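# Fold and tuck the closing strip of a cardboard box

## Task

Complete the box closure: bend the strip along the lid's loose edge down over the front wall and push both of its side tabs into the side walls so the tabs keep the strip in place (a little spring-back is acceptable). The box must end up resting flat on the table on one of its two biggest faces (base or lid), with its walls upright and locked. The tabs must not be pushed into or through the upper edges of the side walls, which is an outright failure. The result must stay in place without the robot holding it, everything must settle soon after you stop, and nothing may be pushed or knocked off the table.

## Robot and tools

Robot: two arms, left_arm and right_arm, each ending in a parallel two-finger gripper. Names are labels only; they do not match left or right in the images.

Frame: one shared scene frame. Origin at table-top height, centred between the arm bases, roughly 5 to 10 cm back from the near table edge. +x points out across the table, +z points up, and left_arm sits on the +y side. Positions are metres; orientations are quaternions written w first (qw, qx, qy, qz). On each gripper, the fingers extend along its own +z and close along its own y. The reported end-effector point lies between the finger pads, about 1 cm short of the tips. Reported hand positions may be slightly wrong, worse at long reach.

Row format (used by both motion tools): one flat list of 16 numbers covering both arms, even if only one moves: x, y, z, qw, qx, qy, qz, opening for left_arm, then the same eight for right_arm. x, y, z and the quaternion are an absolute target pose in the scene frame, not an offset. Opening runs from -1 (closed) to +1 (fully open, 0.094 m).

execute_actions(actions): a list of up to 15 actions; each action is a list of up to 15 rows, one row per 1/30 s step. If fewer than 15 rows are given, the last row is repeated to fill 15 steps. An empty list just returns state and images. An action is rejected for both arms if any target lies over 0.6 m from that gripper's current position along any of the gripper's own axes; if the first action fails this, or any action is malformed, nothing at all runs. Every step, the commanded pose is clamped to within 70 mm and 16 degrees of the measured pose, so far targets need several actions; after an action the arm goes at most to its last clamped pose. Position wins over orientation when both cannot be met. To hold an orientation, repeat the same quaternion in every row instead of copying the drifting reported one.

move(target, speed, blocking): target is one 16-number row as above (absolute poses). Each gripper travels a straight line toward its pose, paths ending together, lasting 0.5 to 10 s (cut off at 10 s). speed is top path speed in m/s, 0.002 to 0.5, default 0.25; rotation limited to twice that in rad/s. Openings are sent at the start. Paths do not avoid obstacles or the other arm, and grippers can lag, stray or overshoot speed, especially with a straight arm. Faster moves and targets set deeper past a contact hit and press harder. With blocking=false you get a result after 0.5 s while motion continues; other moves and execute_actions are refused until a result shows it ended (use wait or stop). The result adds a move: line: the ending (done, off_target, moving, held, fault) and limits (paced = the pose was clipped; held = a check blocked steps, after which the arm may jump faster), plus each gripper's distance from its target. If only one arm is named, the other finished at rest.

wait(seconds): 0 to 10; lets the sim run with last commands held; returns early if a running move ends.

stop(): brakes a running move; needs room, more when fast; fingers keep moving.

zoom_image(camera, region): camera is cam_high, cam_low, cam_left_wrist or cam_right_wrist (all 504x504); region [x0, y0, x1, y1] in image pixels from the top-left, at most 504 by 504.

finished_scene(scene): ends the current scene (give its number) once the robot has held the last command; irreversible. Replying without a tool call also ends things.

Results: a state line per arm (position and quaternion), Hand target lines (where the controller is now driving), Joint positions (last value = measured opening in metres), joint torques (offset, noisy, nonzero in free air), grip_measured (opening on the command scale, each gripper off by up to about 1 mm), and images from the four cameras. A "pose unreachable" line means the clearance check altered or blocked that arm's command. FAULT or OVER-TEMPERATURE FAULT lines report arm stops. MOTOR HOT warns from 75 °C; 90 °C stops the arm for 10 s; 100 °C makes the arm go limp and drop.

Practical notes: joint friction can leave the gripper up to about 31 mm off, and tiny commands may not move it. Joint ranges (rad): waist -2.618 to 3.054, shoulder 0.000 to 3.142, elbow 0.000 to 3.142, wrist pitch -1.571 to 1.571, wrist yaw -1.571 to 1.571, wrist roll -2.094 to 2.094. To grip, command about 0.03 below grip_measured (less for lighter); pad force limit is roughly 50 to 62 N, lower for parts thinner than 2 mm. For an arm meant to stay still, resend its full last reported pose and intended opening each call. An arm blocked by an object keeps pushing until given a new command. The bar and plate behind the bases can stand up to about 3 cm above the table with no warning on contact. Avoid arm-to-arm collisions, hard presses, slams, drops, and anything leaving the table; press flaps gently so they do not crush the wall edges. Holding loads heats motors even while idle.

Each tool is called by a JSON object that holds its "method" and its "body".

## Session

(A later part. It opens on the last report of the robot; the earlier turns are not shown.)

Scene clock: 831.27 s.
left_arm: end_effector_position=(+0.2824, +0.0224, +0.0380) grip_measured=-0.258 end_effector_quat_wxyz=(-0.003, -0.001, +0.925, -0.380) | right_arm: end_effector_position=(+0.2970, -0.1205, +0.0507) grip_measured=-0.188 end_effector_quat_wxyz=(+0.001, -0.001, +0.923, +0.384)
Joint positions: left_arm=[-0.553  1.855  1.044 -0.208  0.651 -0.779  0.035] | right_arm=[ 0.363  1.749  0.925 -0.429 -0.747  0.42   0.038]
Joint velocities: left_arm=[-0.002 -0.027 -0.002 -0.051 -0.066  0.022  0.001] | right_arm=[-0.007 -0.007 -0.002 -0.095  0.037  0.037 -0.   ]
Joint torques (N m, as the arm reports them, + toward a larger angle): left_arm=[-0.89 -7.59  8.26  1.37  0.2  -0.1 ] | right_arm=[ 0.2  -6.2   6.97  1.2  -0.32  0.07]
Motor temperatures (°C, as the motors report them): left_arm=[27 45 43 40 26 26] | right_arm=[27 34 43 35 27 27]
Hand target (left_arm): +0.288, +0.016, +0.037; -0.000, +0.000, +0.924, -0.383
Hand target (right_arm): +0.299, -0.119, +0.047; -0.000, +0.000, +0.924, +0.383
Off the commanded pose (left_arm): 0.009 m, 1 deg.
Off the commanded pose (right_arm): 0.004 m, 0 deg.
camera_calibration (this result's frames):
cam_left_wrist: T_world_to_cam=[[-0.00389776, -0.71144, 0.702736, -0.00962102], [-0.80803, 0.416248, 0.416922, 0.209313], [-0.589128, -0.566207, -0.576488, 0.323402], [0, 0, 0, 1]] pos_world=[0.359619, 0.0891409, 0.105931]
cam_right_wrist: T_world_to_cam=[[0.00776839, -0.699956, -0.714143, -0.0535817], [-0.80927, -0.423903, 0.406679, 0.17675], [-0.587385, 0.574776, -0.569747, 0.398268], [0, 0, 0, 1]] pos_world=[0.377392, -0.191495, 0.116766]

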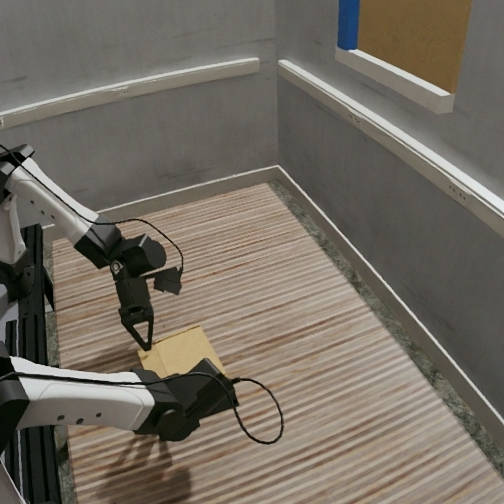

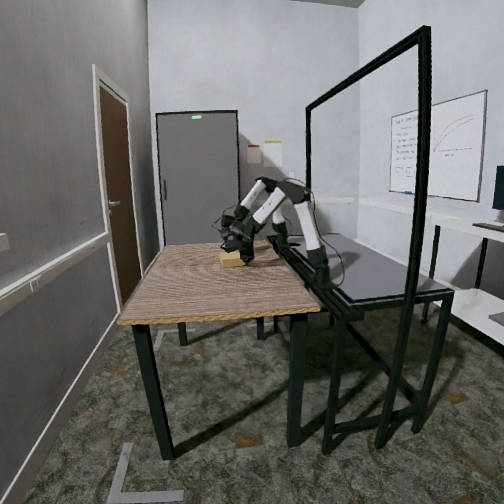

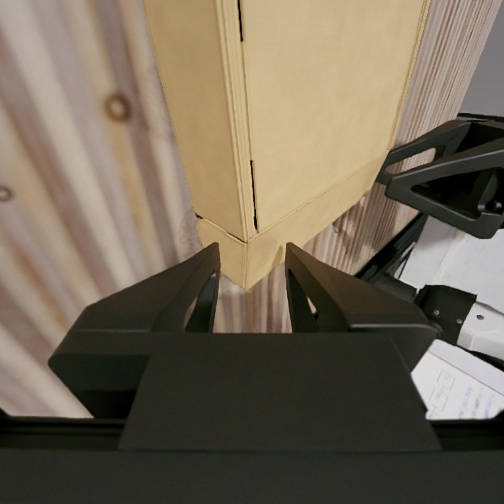

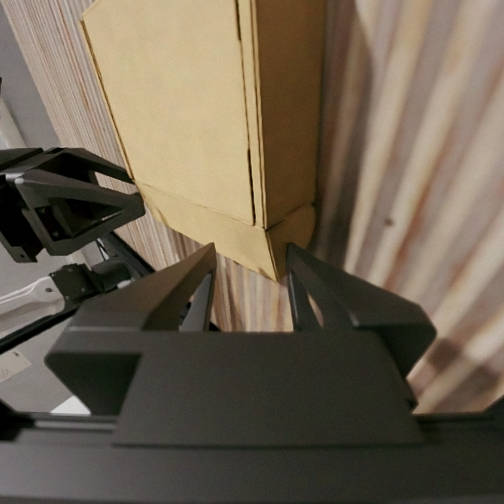

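{"method": "execute_actions", "body": {"actions": [[[0.288,0.016,0.037,0,0,0.924,-0.383,-0.30, 0.299,-0.119,0.047,0,0,0.924,0.383,-0.27]]]}}

{"method": "zoom_image", "body": {"camera": "cam_left_wrist", "region": [170,180,310,300]}}

{"method": "zoom_image", "body": {"camera": "cam_right_wrist", "region": [200,180,340,300]}}

Scene clock: 843.50 s.
left_arm: end_effector_position=(+0.2829, +0.0227, +0.0377) grip_measured=-0.298 end_effector_quat_wxyz=(-0.002, -0.002, +0.925, -0.379) | right_arm: end_effector_position=(+0.2973, -0.1208, +0.0504) grip_measured=-0.268 end_effector_quat_wxyz=(+0.002, -0.000, +0.924, +0.383)
Joint positions: left_arm=[-0.553  1.855  1.044 -0.208  0.647 -0.779  0.033] | right_arm=[ 0.363  1.749  0.925 -0.429 -0.744  0.42   0.034]
Joint velocities: left_arm=[ 0.002 -0.007  0.012  0.007  0.095  0.051  0.   ] | right_arm=[-0.017  0.012 -0.002 -0.007  0.066 -0.007 -0.   ]
Joint torques (N m, as the arm reports them, + toward a larger angle): left_arm=[-0.88 -7.61  8.3   1.37  0.22 -0.11] | right_arm=[ 0.33 -6.41  7.03  1.16 -0.33  0.01]
Motor temperatures (°C, as the motors report them): left_arm=[27 45 44 40 26 26] | right_arm=[27 35 43 35 27 27]
Hand target (left_arm): +0.288, +0.016, +0.037; +0.000, +0.000, +0.924, -0.383
Hand target (right_arm): +0.299, -0.119, +0.047; +0.000, -0.000, +0.924, +0.383
Off the commanded pose (left_arm): 0.008 m, 1 deg.
Off the commanded pose (right_arm): 0.004 m, 0 deg.
camera_calibration (this result's frames):
cam_left_wrist: T_world_to_cam=[[-0.00390514, -0.713361, 0.700786, -0.00903132], [-0.809599, 0.413602, 0.416513, 0.210203], [-0.58697, -0.565729, -0.579152, 0.323149], [0, 0, 0, 1]] pos_world=[0.359823, 0.0894316, 0.105929]
cam_right_wrist: T_world_to_cam=[[0.00803108, -0.701868, -0.712262, -0.0544348], [-0.810151, -0.422098, 0.406803, 0.177449], [-0.586166, 0.573773, -0.572009, 0.398067], [0, 0, 0, 1]] pos_world=[0.377531, -0.191705, 0.116739]

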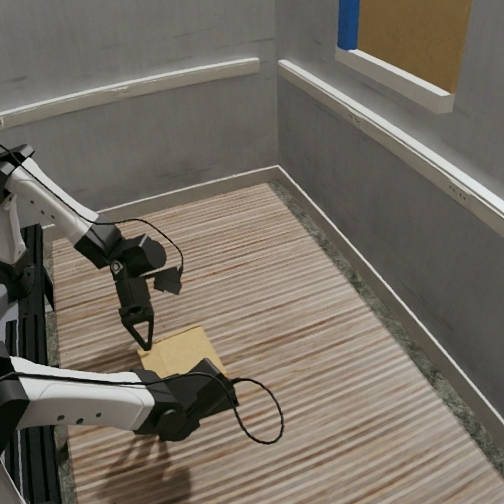

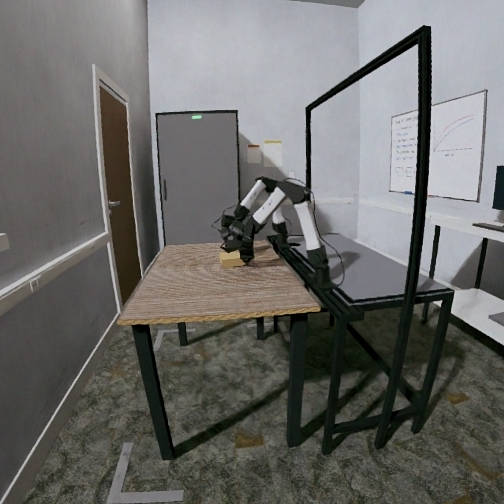

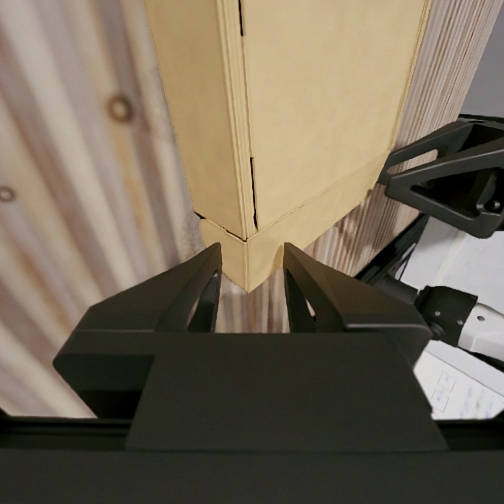

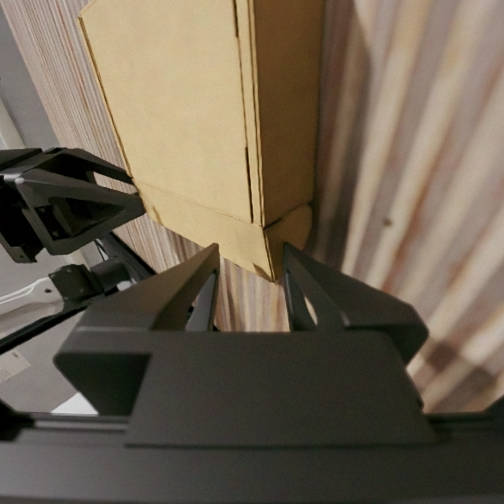

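Region (170, 180, 310, 300) of cam_left_wrist's 504x504 image, scaled by 3.600, with more detail than that image has; it fills the top 432 rows of this view, and the rest is white.

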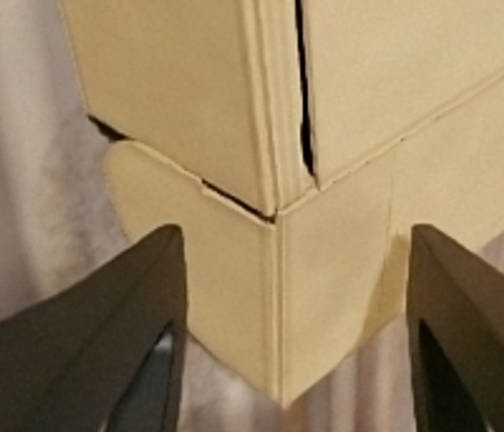

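Region (200, 180, 340, 300) of cam_right_wrist's 504x504 image, scaled by 3.600, with more detail than that image has; it fills the top 432 rows of this view, and the rest is white.

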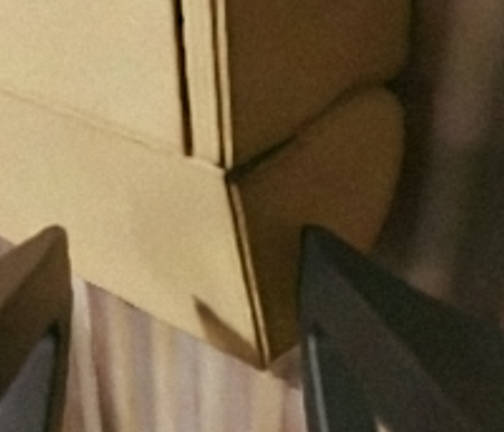

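Progress. More.

{"method": "execute_actions", "body": {"actions": [[[0.288,0.016,0.037,0,0,0.924,-0.383,-0.36, 0.299,-0.119,0.047,0,0,0.924,0.383,-0.31]]]}}

{"method": "zoom_image", "body": {"camera": "cam_left_wrist", "region": [170,180,310,300]}}

{"method": "zoom_image", "body": {"camera": "cam_right_wrist", "region": [200,180,340,300]}}

Scene clock: 846.43 s.
left_arm: end_effector_position=(+0.2829, +0.0227, +0.0377) grip_measured=-0.358 end_effector_quat_wxyz=(-0.002, -0.002, +0.925, -0.379) | right_arm: end_effector_position=(+0.2974, -0.1208, +0.0504) grip_measured=-0.308 end_effector_quat_wxyz=(+0.002, -0.001, +0.924, +0.383)
Joint positions: left_arm=[-0.553  1.855  1.044 -0.208  0.647 -0.779  0.03 ] | right_arm=[ 0.363  1.749  0.925 -0.428 -0.744  0.42   0.033]
Joint velocities: left_arm=[-0.007  0.007  0.002  0.007 -0.037 -0.051 -0.   ] | right_arm=[ 0.002 -0.017 -0.012  0.081  0.066  0.022 -0.   ]
Joint torques (N m, as the arm reports them, + toward a larger angle): left_arm=[-0.89 -7.61  8.27  1.37  0.22 -0.11] | right_arm=[ 0.14 -6.39  6.9   1.18 -0.39  0.04]
Motor temperatures (°C, as the motors report them): left_arm=[27 45 44 40 26 26] | right_arm=[27 35 43 35 27 27]
Hand target (left_arm): +0.288, +0.016, +0.037; -0.000, +0.000, +0.924, -0.383
Hand target (right_arm): +0.299, -0.119, +0.047; -0.000, -0.000, +0.924, +0.383
Off the commanded pose (left_arm): 0.008 m, 1 deg.
Off the commanded pose (right_arm): 0.004 m, 0 deg.
camera_calibration (this result's frames):
cam_left_wrist: T_world_to_cam=[[-0.00390548, -0.713553, 0.700591, -0.00897246], [-0.809756, 0.413338, 0.416471, 0.210292], [-0.586754, -0.565681, -0.579418, 0.323123], [0, 0, 0, 1]] pos_world=[0.359844, 0.0894607, 0.105929]
cam_right_wrist: T_world_to_cam=[[0.00855158, -0.701705, -0.712417, -0.0545006], [-0.810446, -0.422193, 0.406117, 0.177673], [-0.585751, 0.573902, -0.572304, 0.398056], [0, 0, 0, 1]] pos_world=[0.377622, -0.191676, 0.116826]

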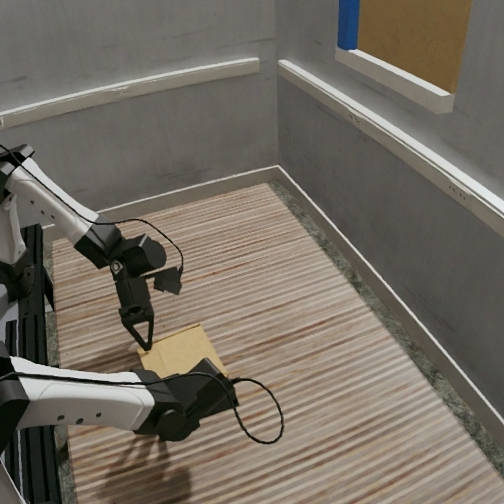

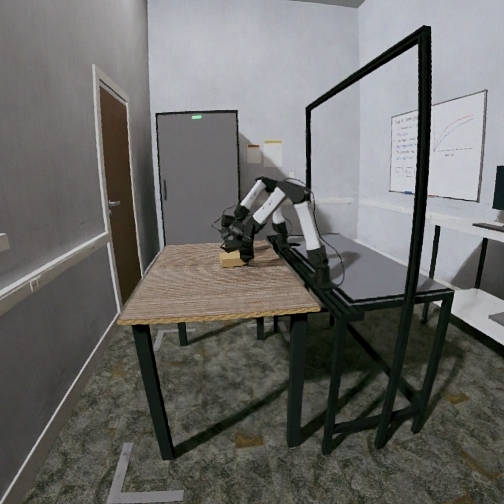

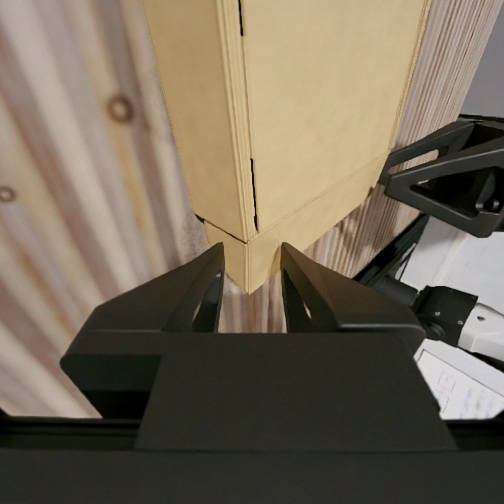

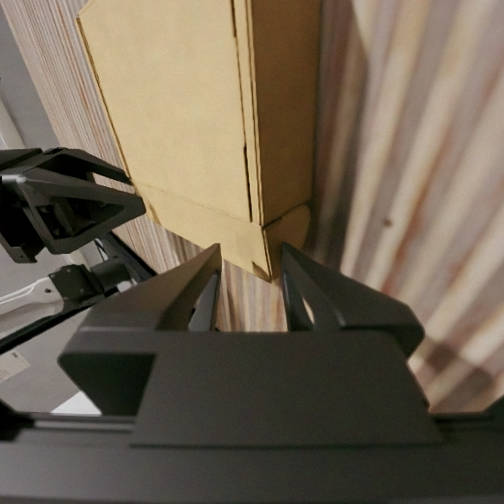

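Region (170, 180, 310, 300) of cam_left_wrist's 504x504 image, scaled by 3.600, with more detail than that image has; it fills the top 432 rows of this view, and the rest is white.

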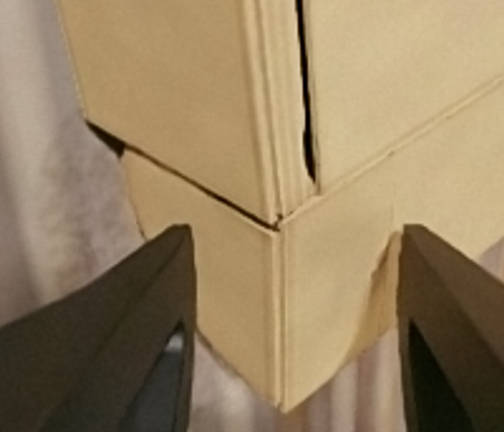

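Region (200, 180, 340, 300) of cam_right_wrist's 504x504 image, scaled by 3.600, with more detail than that image has; it fills the top 432 rows of this view, and the rest is white.

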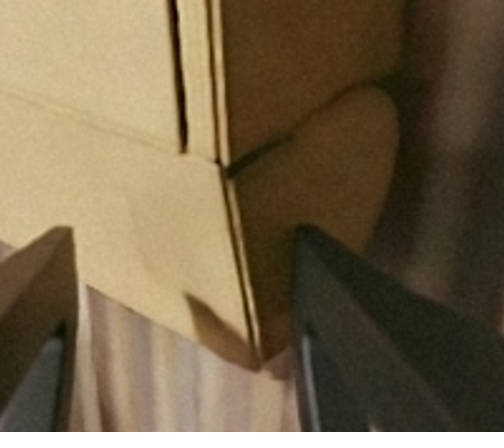

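{"method": "execute_actions", "body": {"actions": [[[0.288,0.016,0.037,0,0,0.924,-0.383,-0.36, 0.299,-0.119,0.047,0,0,0.924,0.383,-0.37]]]}}

{"method": "zoom_image", "body": {"camera": "cam_left_wrist", "region": [170,180,310,300]}}

{"method": "zoom_image", "body": {"camera": "cam_right_wrist", "region": [200,180,340,300]}}

Scene clock: 850.10 s.
left_arm: end_effector_position=(+0.2829, +0.0227, +0.0377) grip_measured=-0.358 end_effector_quat_wxyz=(-0.002, -0.002, +0.925, -0.379) | right_arm: end_effector_position=(+0.2975, -0.1209, +0.0503) grip_measured=-0.368 end_effector_quat_wxyz=(+0.002, -0.000, +0.924, +0.383)
Joint positions: left_arm=[-0.553  1.855  1.044 -0.208  0.647 -0.779  0.03 ] | right_arm=[ 0.363  1.749  0.925 -0.428 -0.743  0.42   0.03 ]
Joint velocities: left_arm=[-0.002  0.002 -0.002  0.037 -0.081  0.007 -0.001] | right_arm=[ 0.012 -0.017  0.002  0.007 -0.051  0.007 -0.001]
Joint torques (N m, as the arm reports them, + toward a larger angle): left_arm=[-0.9  -7.58  8.25  1.37  0.23 -0.1 ] | right_arm=[ 0.22 -6.29  6.9   1.18 -0.34  0.01]
Motor temperatures (°C, as the motors report them): left_arm=[27 45 44 40 26 26] | right_arm=[27 35 43 35 27 27]
Hand target (left_arm): +0.288, +0.016, +0.037; -0.000, +0.000, +0.924, -0.383
Hand target (right_arm): +0.299, -0.119, +0.047; +0.000, +0.000, +0.924, +0.383
Off the commanded pose (left_arm): 0.008 m, 1 deg.
Off the commanded pose (right_arm): 0.004 m, 0 deg.
camera_calibration (this result's frames):
cam_left_wrist: T_world_to_cam=[[-0.00390548, -0.713553, 0.700591, -0.00897246], [-0.809756, 0.413338, 0.416471, 0.210292], [-0.586754, -0.565681, -0.579418, 0.323123], [0, 0, 0, 1]] pos_world=[0.359844, 0.0894607, 0.105929]
cam_right_wrist: T_world_to_cam=[[0.00855081, -0.702451, -0.711681, -0.0548076], [-0.810721, -0.421498, 0.40629, 0.177894], [-0.585371, 0.5735, -0.573096, 0.397982], [0, 0, 0, 1]] pos_world=[0.377658, -0.19176, 0.116799]

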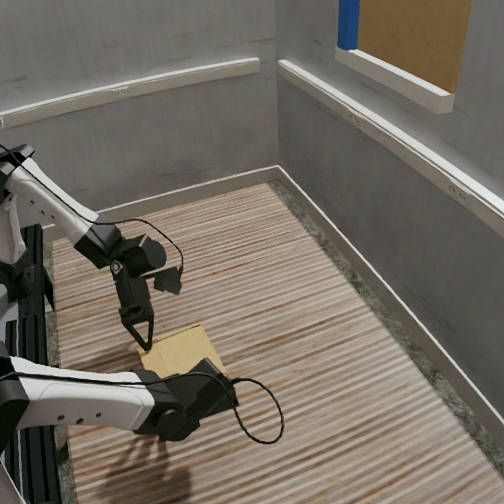

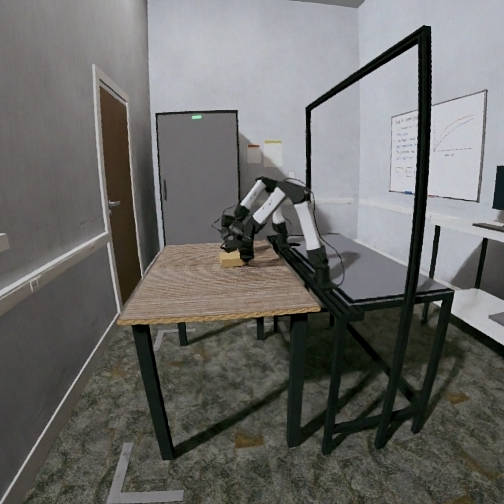

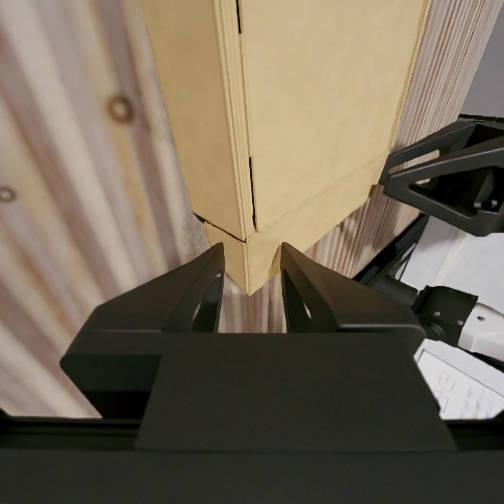

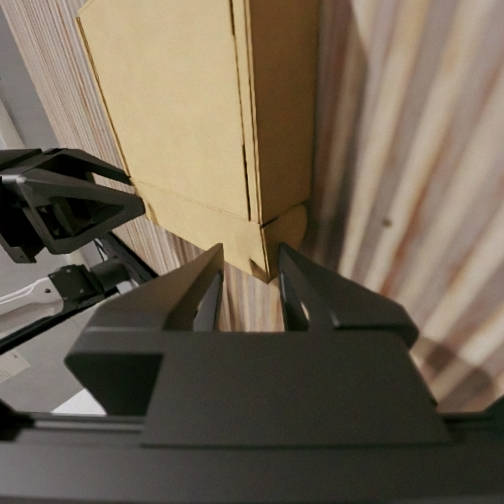

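Region (170, 180, 310, 300) of cam_left_wrist's 504x504 image, scaled by 3.600, with more detail than that image has; it fills the top 432 rows of this view, and the rest is white.

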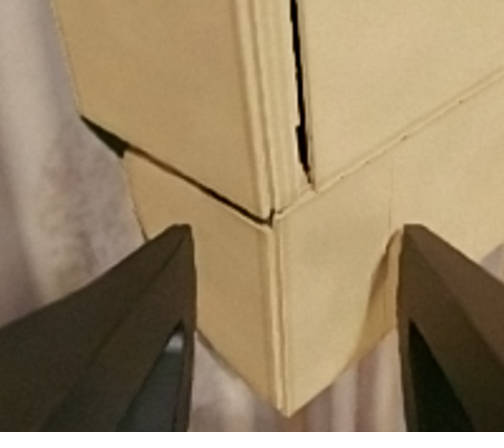

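Region (200, 180, 340, 300) of cam_right_wrist's 504x504 image, scaled by 3.600, with more detail than that image has; it fills the top 432 rows of this view, and the rest is white.

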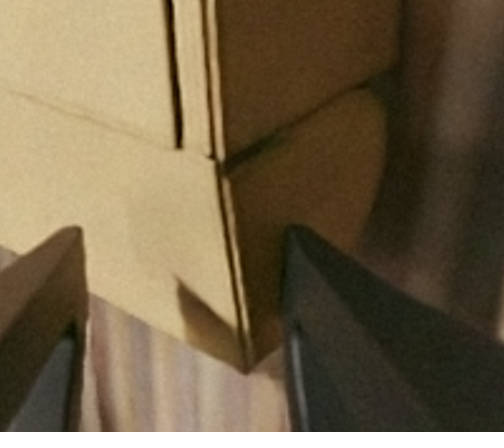

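{"method": "execute_actions", "body": {"actions": [[[0.288,0.016,0.037,0,0,0.924,-0.383,-0.39, 0.299,-0.119,0.047,0,0,0.924,0.383,-0.41]]]}}

{"method": "zoom_image", "body": {"camera": "cam_left_wrist", "region": [170,180,310,300]}}

{"method": "zoom_image", "body": {"camera": "cam_right_wrist", "region": [200,180,340,300]}}

Scene clock: 853.80 s.
left_arm: end_effector_position=(+0.2830, +0.0228, +0.0376) grip_measured=-0.388 end_effector_quat_wxyz=(-0.002, -0.002, +0.925, -0.379) | right_arm: end_effector_position=(+0.2976, -0.1209, +0.0503) grip_measured=-0.408 end_effector_quat_wxyz=(+0.002, -0.000, +0.924, +0.383)
Joint positions: left_arm=[-0.553  1.855  1.044 -0.208  0.646 -0.779  0.029] | right_arm=[ 0.363  1.749  0.925 -0.428 -0.743  0.42   0.028]
Joint velocities: left_arm=[-0.002 -0.002  0.002  0.022 -0.081 -0.022 -0.001] | right_arm=[-0.046  0.007 -0.012 -0.066  0.007  0.066 -0.   ]
Joint torques (N m, as the arm reports them, + toward a larger angle): left_arm=[-0.88 -7.64  8.24  1.37  0.24 -0.11] | right_arm=[ 0.27 -6.36  7.01  1.15 -0.39  0.02]
Motor temperatures (°C, as the motors report them): left_arm=[27 45 44 40 26 26] | right_arm=[27 35 43 35 27 27]
Hand target (left_arm): +0.288, +0.016, +0.037; +0.000, +0.000, +0.924, -0.383
Hand target (right_arm): +0.299, -0.119, +0.047; +0.000, -0.000, +0.924, +0.383
Off the commanded pose (left_arm): 0.008 m, 1 deg.
Off the commanded pose (right_arm): 0.004 m, 0 deg.
camera_calibration (this result's frames):
cam_left_wrist: T_world_to_cam=[[-0.00390574, -0.713745, 0.700395, -0.00891361], [-0.809912, 0.413073, 0.416429, 0.210381], [-0.586538, -0.565632, -0.579684, 0.323098], [0, 0, 0, 1]] pos_world=[0.359864, 0.0894898, 0.105929]
cam_right_wrist: T_world_to_cam=[[0.00881038, -0.702618, -0.711513, -0.0549428], [-0.81096, -0.421313, 0.406005, 0.178079], [-0.585036, 0.573431, -0.573507, 0.397951], [0, 0, 0, 1]] pos_world=[0.377715, -0.191774, 0.116834]

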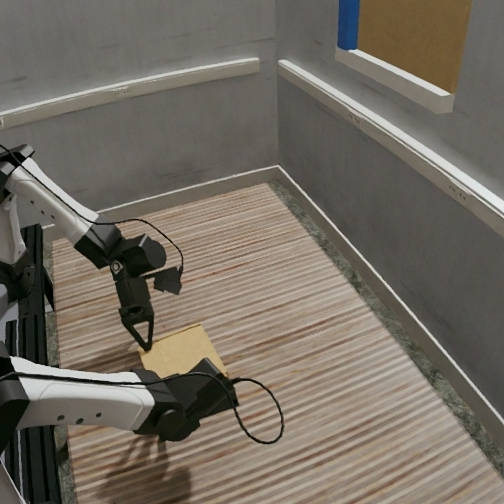

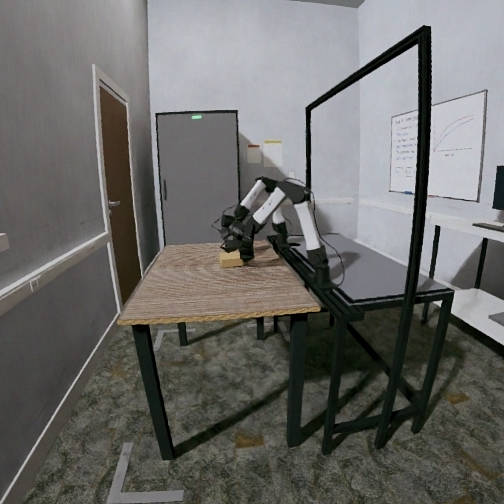

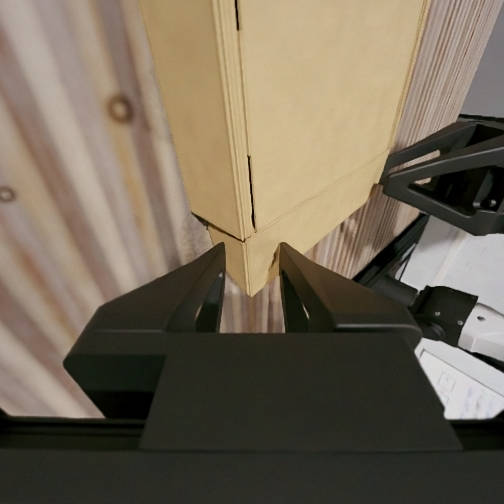

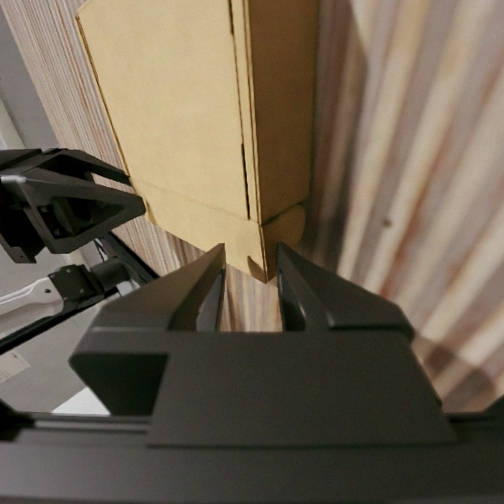

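Region (170, 180, 310, 300) of cam_left_wrist's 504x504 image, scaled by 3.600, with more detail than that image has; it fills the top 432 rows of this view, and the rest is white.

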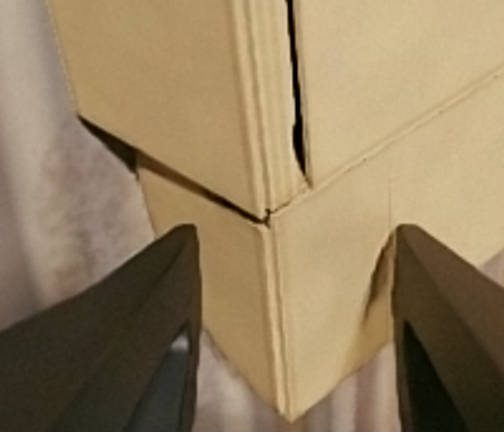

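Region (200, 180, 340, 300) of cam_right_wrist's 504x504 image, scaled by 3.600, with more detail than that image has; it fills the top 432 rows of this view, and the rest is white.

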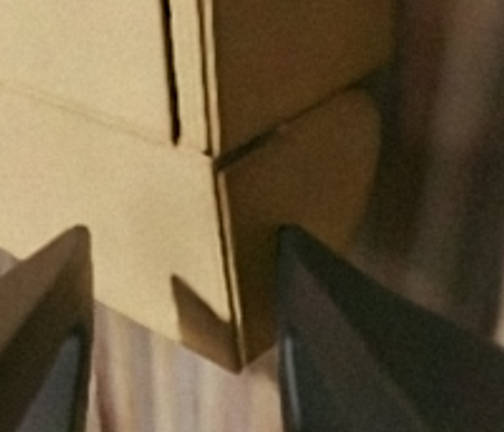

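{"method": "execute_actions", "body": {"actions": [[[0.288,0.016,0.037,0,0,0.924,-0.383,-0.39, 0.298,-0.119,0.043,0,0,0.924,0.383,-0.41]],[[0.288,0.016,0.037,0,0,0.924,-0.383,-0.39, 0.298,-0.119,0.043,0,0,0.924,0.383,-0.41]]]}}

{"method": "zoom_image", "body": {"camera": "cam_left_wrist", "region": [170,180,310,300]}}

{"method": "zoom_image", "body": {"camera": "cam_right_wrist", "region": [200,180,340,300]}}

Scene clock: 858.07 s.
left_arm: end_effector_position=(+0.2830, +0.0228, +0.0376) grip_measured=-0.388 end_effector_quat_wxyz=(-0.002, -0.002, +0.925, -0.379) | right_arm: end_effector_position=(+0.3010, -0.1199, +0.0514) grip_measured=-0.408 end_effector_quat_wxyz=(+0.010, -0.004, +0.923, +0.385)
Joint positions: left_arm=[-0.553  1.855  1.044 -0.208  0.646 -0.779  0.029] | right_arm=[ 0.363  1.749  0.925 -0.409 -0.743  0.42   0.028]
Joint velocities: left_arm=[-0.027  0.002 -0.007 -0.022  0.007 -0.051 -0.   ] | right_arm=[ 0.022  0.002  0.012 -0.051 -0.007 -0.066 -0.   ]
Joint torques (N m, as the arm reports them, + toward a larger angle): left_arm=[-0.9  -7.58  8.29  1.37  0.23 -0.11] | right_arm=[ 0.29 -5.83  6.22  1.23 -0.33  0.06]
Motor temperatures (°C, as the motors report them): left_arm=[27 45 44 40 26 26] | right_arm=[27 35 43 35 27 27]
Hand target (left_arm): +0.288, +0.016, +0.037; +0.000, +0.000, +0.924, -0.383
Hand target (right_arm): +0.298, -0.119, +0.043; +0.000, -0.000, +0.924, +0.383
Off the commanded pose (left_arm): 0.008 m, 1 deg.
Off the commanded pose (right_arm): 0.009 m, 1 deg.
camera_calibration (this result's frames):
cam_left_wrist: T_world_to_cam=[[-0.00390574, -0.713745, 0.700395, -0.00891361], [-0.809912, 0.413073, 0.416429, 0.210381], [-0.586538, -0.565632, -0.579684, 0.323098], [0, 0, 0, 1]] pos_world=[0.359864, 0.0894898, 0.105929]
cam_right_wrist: T_world_to_cam=[[0.0213195, -0.698704, -0.715093, -0.0565552], [-0.817879, -0.423551, 0.389459, 0.183446], [-0.574995, 0.576557, -0.580485, 0.397648], [0, 0, 0, 1]] pos_world=[0.379888, -0.191083, 0.118942]

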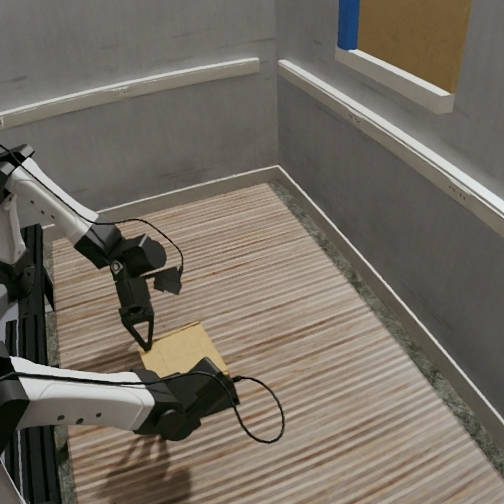

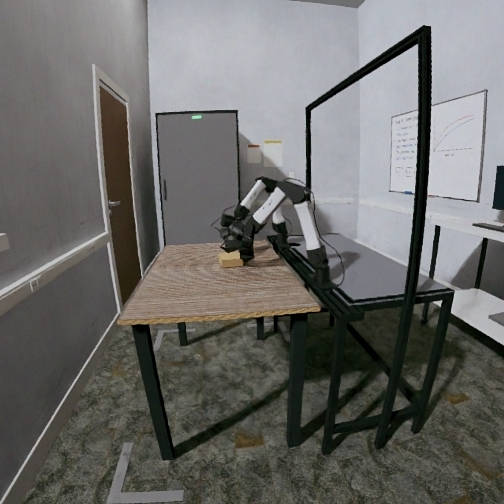

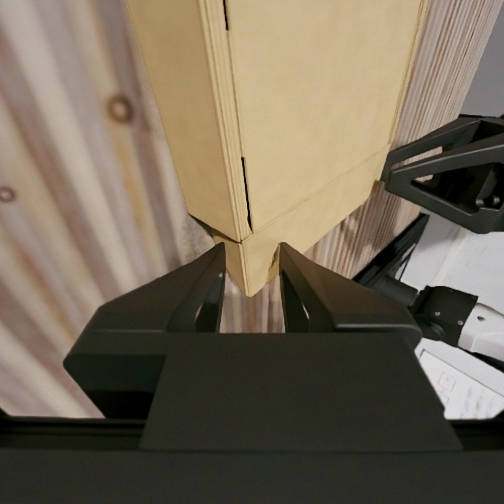

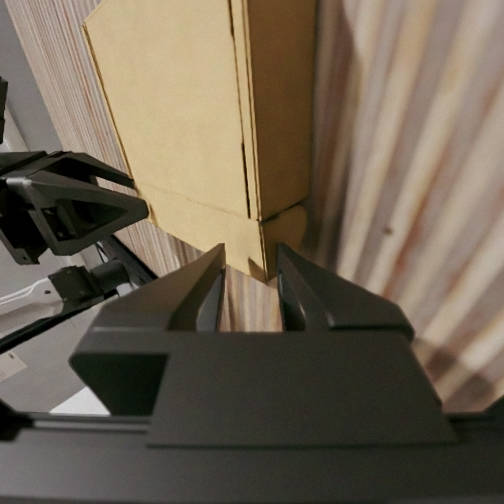

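Region (170, 180, 310, 300) of cam_left_wrist's 504x504 image, scaled by 3.600, with more detail than that image has; it fills the top 432 rows of this view, and the rest is white.

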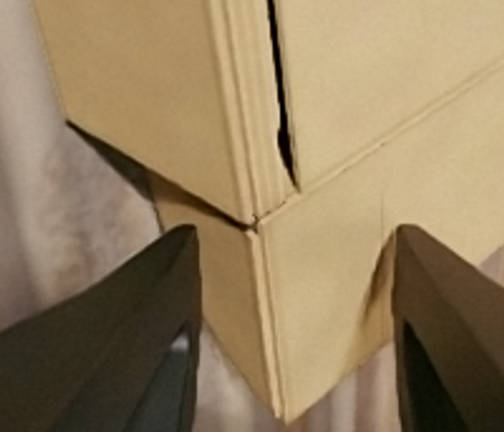

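Region (200, 180, 340, 300) of cam_right_wrist's 504x504 image, scaled by 3.600, with more detail than that image has; it fills the top 432 rows of this view, and the rest is white.

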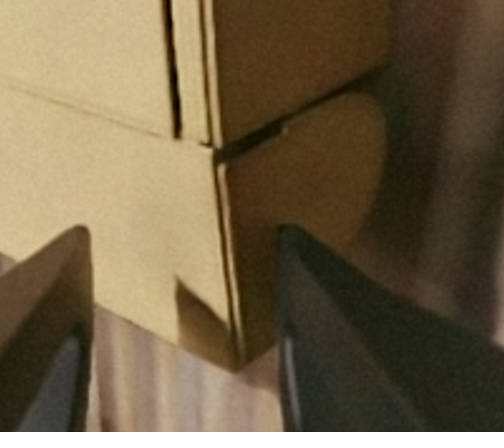

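{"method": "execute_actions", "body": {"actions": [[[0.288,0.016,0.037,0,0,0.924,-0.383,-0.30, 0.298,-0.119,0.043,0,0,0.924,0.383,-0.0]],[[0.288,0.016,0.037,0,0,0.924,-0.383,-0.30, 0.297,-0.121,0.038,0,0,0.924,0.383,-0.0]],[[0.288,0.016,0.037,0,0,0.924,-0.383,-0.30, 0.297,-0.121,0.038,0,0,0.924,0.383,-0.0]]]}}

{"method": "zoom_image", "body": {"camera": "cam_left_wrist", "region": [170,180,310,300]}}

{"method": "zoom_image", "body": {"camera": "cam_right_wrist", "region": [200,180,340,300]}}

Scene clock: 867.93 s.
left_arm: end_effector_position=(+0.2830, +0.0228, +0.0376) grip_measured=-0.301 end_effector_quat_wxyz=(-0.002, -0.002, +0.925, -0.379) | right_arm: end_effector_position=(+0.3032, -0.1192, +0.0479) grip_measured=-0.002 end_effector_quat_wxyz=(+0.012, -0.005, +0.922, +0.386)
Joint positions: left_arm=[-0.553  1.855  1.044 -0.208  0.646 -0.779  0.033] | right_arm=[ 0.363  1.763  0.925 -0.391 -0.743  0.42   0.047]
Joint velocities: left_arm=[-0.002  0.007 -0.017 -0.007  0.022  0.022 -0.   ] | right_arm=[ 0.002 -0.017  0.002 -0.007 -0.051  0.007 -0.   ]
Joint torques (N m, as the arm reports them, + toward a larger angle): left_arm=[-0.86 -7.6   8.26  1.37  0.24 -0.11] | right_arm=[-0.25 -6.41  5.19  1.21 -0.4   0.02]
Motor temperatures (°C, as the motors report them): left_arm=[27 45 45 40 26 26] | right_arm=[27 35 42 35 27 27]
Hand target (left_arm): +0.288, +0.016, +0.037; +0.000, +0.000, +0.924, -0.383
Hand target (right_arm): +0.297, -0.121, +0.038; +0.000, -0.000, +0.924, +0.383
Off the commanded pose (left_arm): 0.008 m, 1 deg.
Off the commanded pose (right_arm): 0.012 m, 2 deg.
camera_calibration (this result's frames):
cam_left_wrist: T_world_to_cam=[[-0.00390574, -0.713745, 0.700395, -0.00891361], [-0.809912, 0.413073, 0.416429, 0.210381], [-0.586538, -0.565632, -0.579684, 0.323098], [0, 0, 0, 1]] pos_world=[0.359864, 0.0894898, 0.105929]
cam_right_wrist: T_world_to_cam=[[0.0241948, -0.697804, -0.71588, -0.0592787], [-0.819424, -0.42405, 0.385649, 0.187542], [-0.572677, 0.577279, -0.582057, 0.396036], [0, 0, 0, 1]] pos_world=[0.381911, -0.190461, 0.115754]

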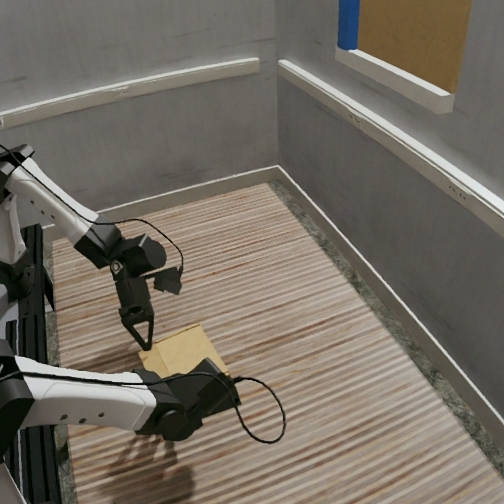

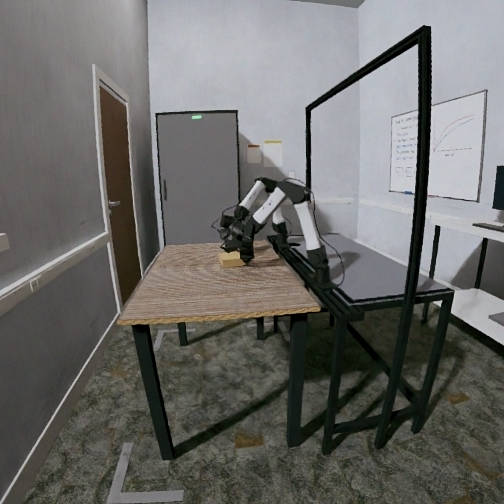

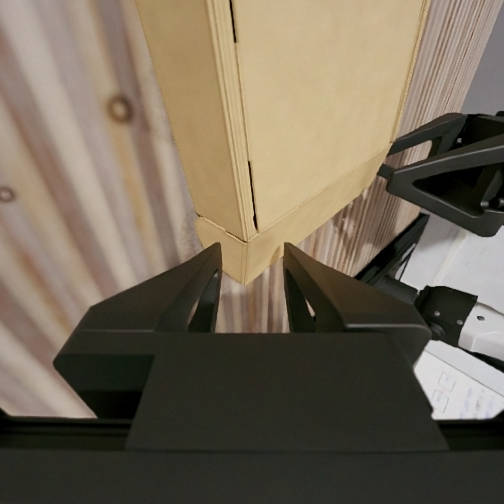

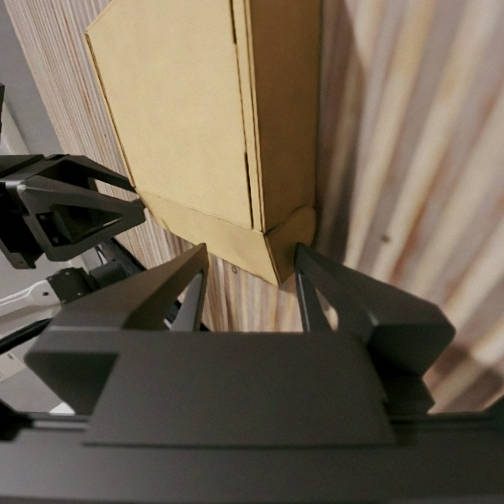

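Region (170, 180, 310, 300) of cam_left_wrist's 504x504 image, scaled by 3.600, with more detail than that image has; it fills the top 432 rows of this view, and the rest is white.

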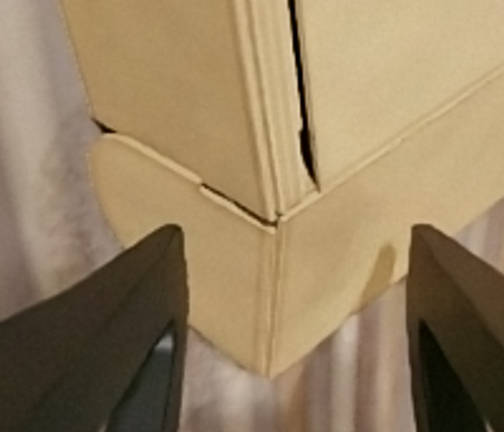

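Region (200, 180, 340, 300) of cam_right_wrist's 504x504 image, scaled by 3.600, with more detail than that image has; it fills the top 432 rows of this view, and the rest is white.

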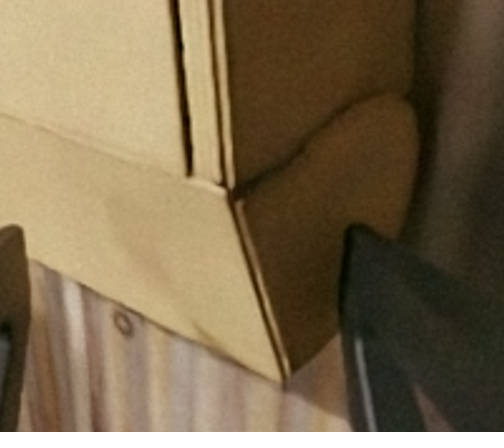

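Closing right lifts and folds.

{"method": "execute_actions", "body": {"actions": [[[0.288,0.016,0.037,0,0,0.924,-0.383,-0.30, 0.297,-0.121,0.038,0,0,0.924,0.383,-0.15]]]}}

{"method": "zoom_image", "body": {"camera": "cam_left_wrist", "region": [170,180,310,300]}}

{"method": "zoom_image", "body": {"camera": "cam_right_wrist", "region": [200,180,340,300]}}

Scene clock: 871.67 s.
left_arm: end_effector_position=(+0.2830, +0.0228, +0.0376) grip_measured=-0.301 end_effector_quat_wxyz=(-0.002, -0.002, +0.925, -0.379) | right_arm: end_effector_position=(+0.3036, -0.1197, +0.0474) grip_measured=-0.148 end_effector_quat_wxyz=(+0.013, -0.004, +0.923, +0.384)
Joint positions: left_arm=[-0.553  1.855  1.044 -0.208  0.646 -0.779  0.033] | right_arm=[ 0.363  1.763  0.925 -0.391 -0.737  0.42   0.04 ]
Joint velocities: left_arm=[-0.002  0.012 -0.022 -0.037  0.037 -0.022  0.   ] | right_arm=[-0.017 -0.012 -0.007 -0.007 -0.007 -0.066  0.   ]
Joint torques (N m, as the arm reports them, + toward a larger angle): left_arm=[-0.89 -7.58  8.32  1.39  0.23 -0.12] | right_arm=[-0.04 -6.33  5.18  1.18 -0.41 -0.01]
Motor temperatures (°C, as the motors report them): left_arm=[27 44 45 40 26 26] | right_arm=[27 35 42 35 27 27]
Hand target (left_arm): +0.288, +0.016, +0.037; +0.000, +0.000, +0.924, -0.383
Hand target (right_arm): +0.297, -0.121, +0.038; -0.000, +0.000, +0.924, +0.383
Off the commanded pose (left_arm): 0.008 m, 1 deg.
Off the commanded pose (right_arm): 0.012 m, 2 deg.
camera_calibration (this result's frames):
cam_left_wrist: T_world_to_cam=[[-0.00390574, -0.713745, 0.700395, -0.00891361], [-0.809912, 0.413073, 0.416429, 0.210381], [-0.586538, -0.565632, -0.579684, 0.323098], [0, 0, 0, 1]] pos_world=[0.359864, 0.0894898, 0.105929]
cam_right_wrist: T_world_to_cam=[[0.0241093, -0.701298, -0.712461, -0.0606735], [-0.820722, -0.420807, 0.386441, 0.188581], [-0.570819, 0.575415, -0.585716, 0.395645], [0, 0, 0, 1]] pos_world=[0.382077, -0.190854, 0.115633]

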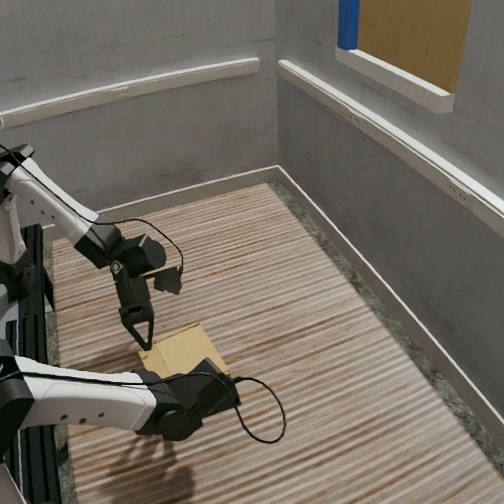

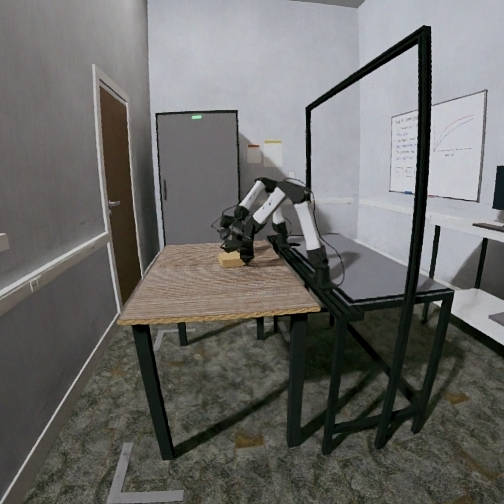

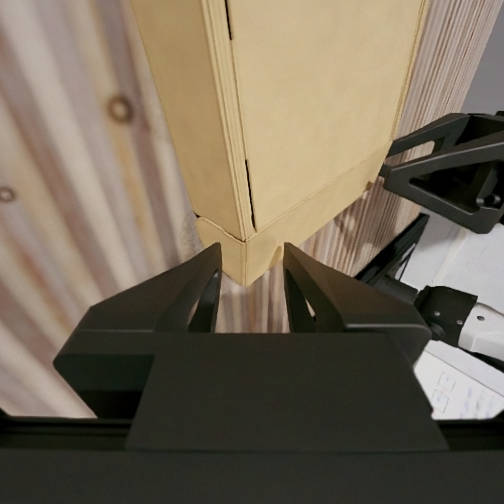

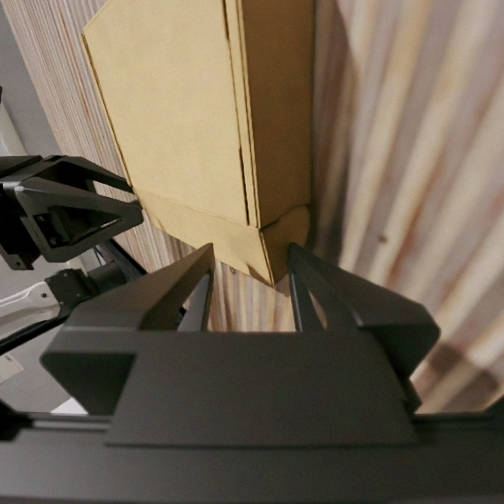

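Region (170, 180, 310, 300) of cam_left_wrist's 504x504 image, scaled by 3.600, with more detail than that image has; it fills the top 432 rows of this view, and the rest is white.

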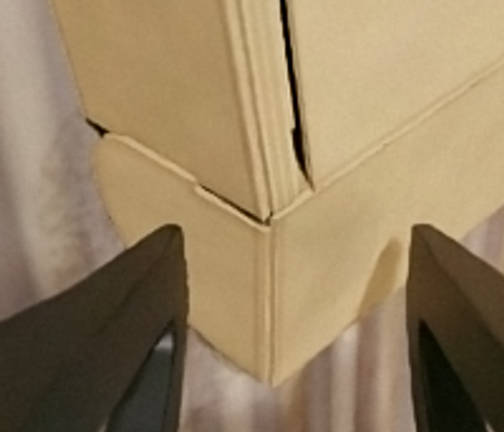

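Region (200, 180, 340, 300) of cam_right_wrist's 504x504 image, scaled by 3.600, with more detail than that image has; it fills the top 432 rows of this view, and the rest is white.

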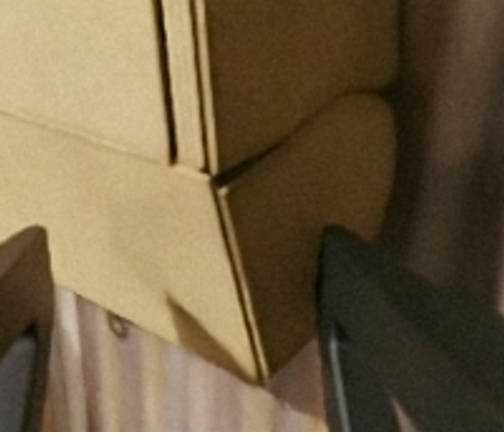

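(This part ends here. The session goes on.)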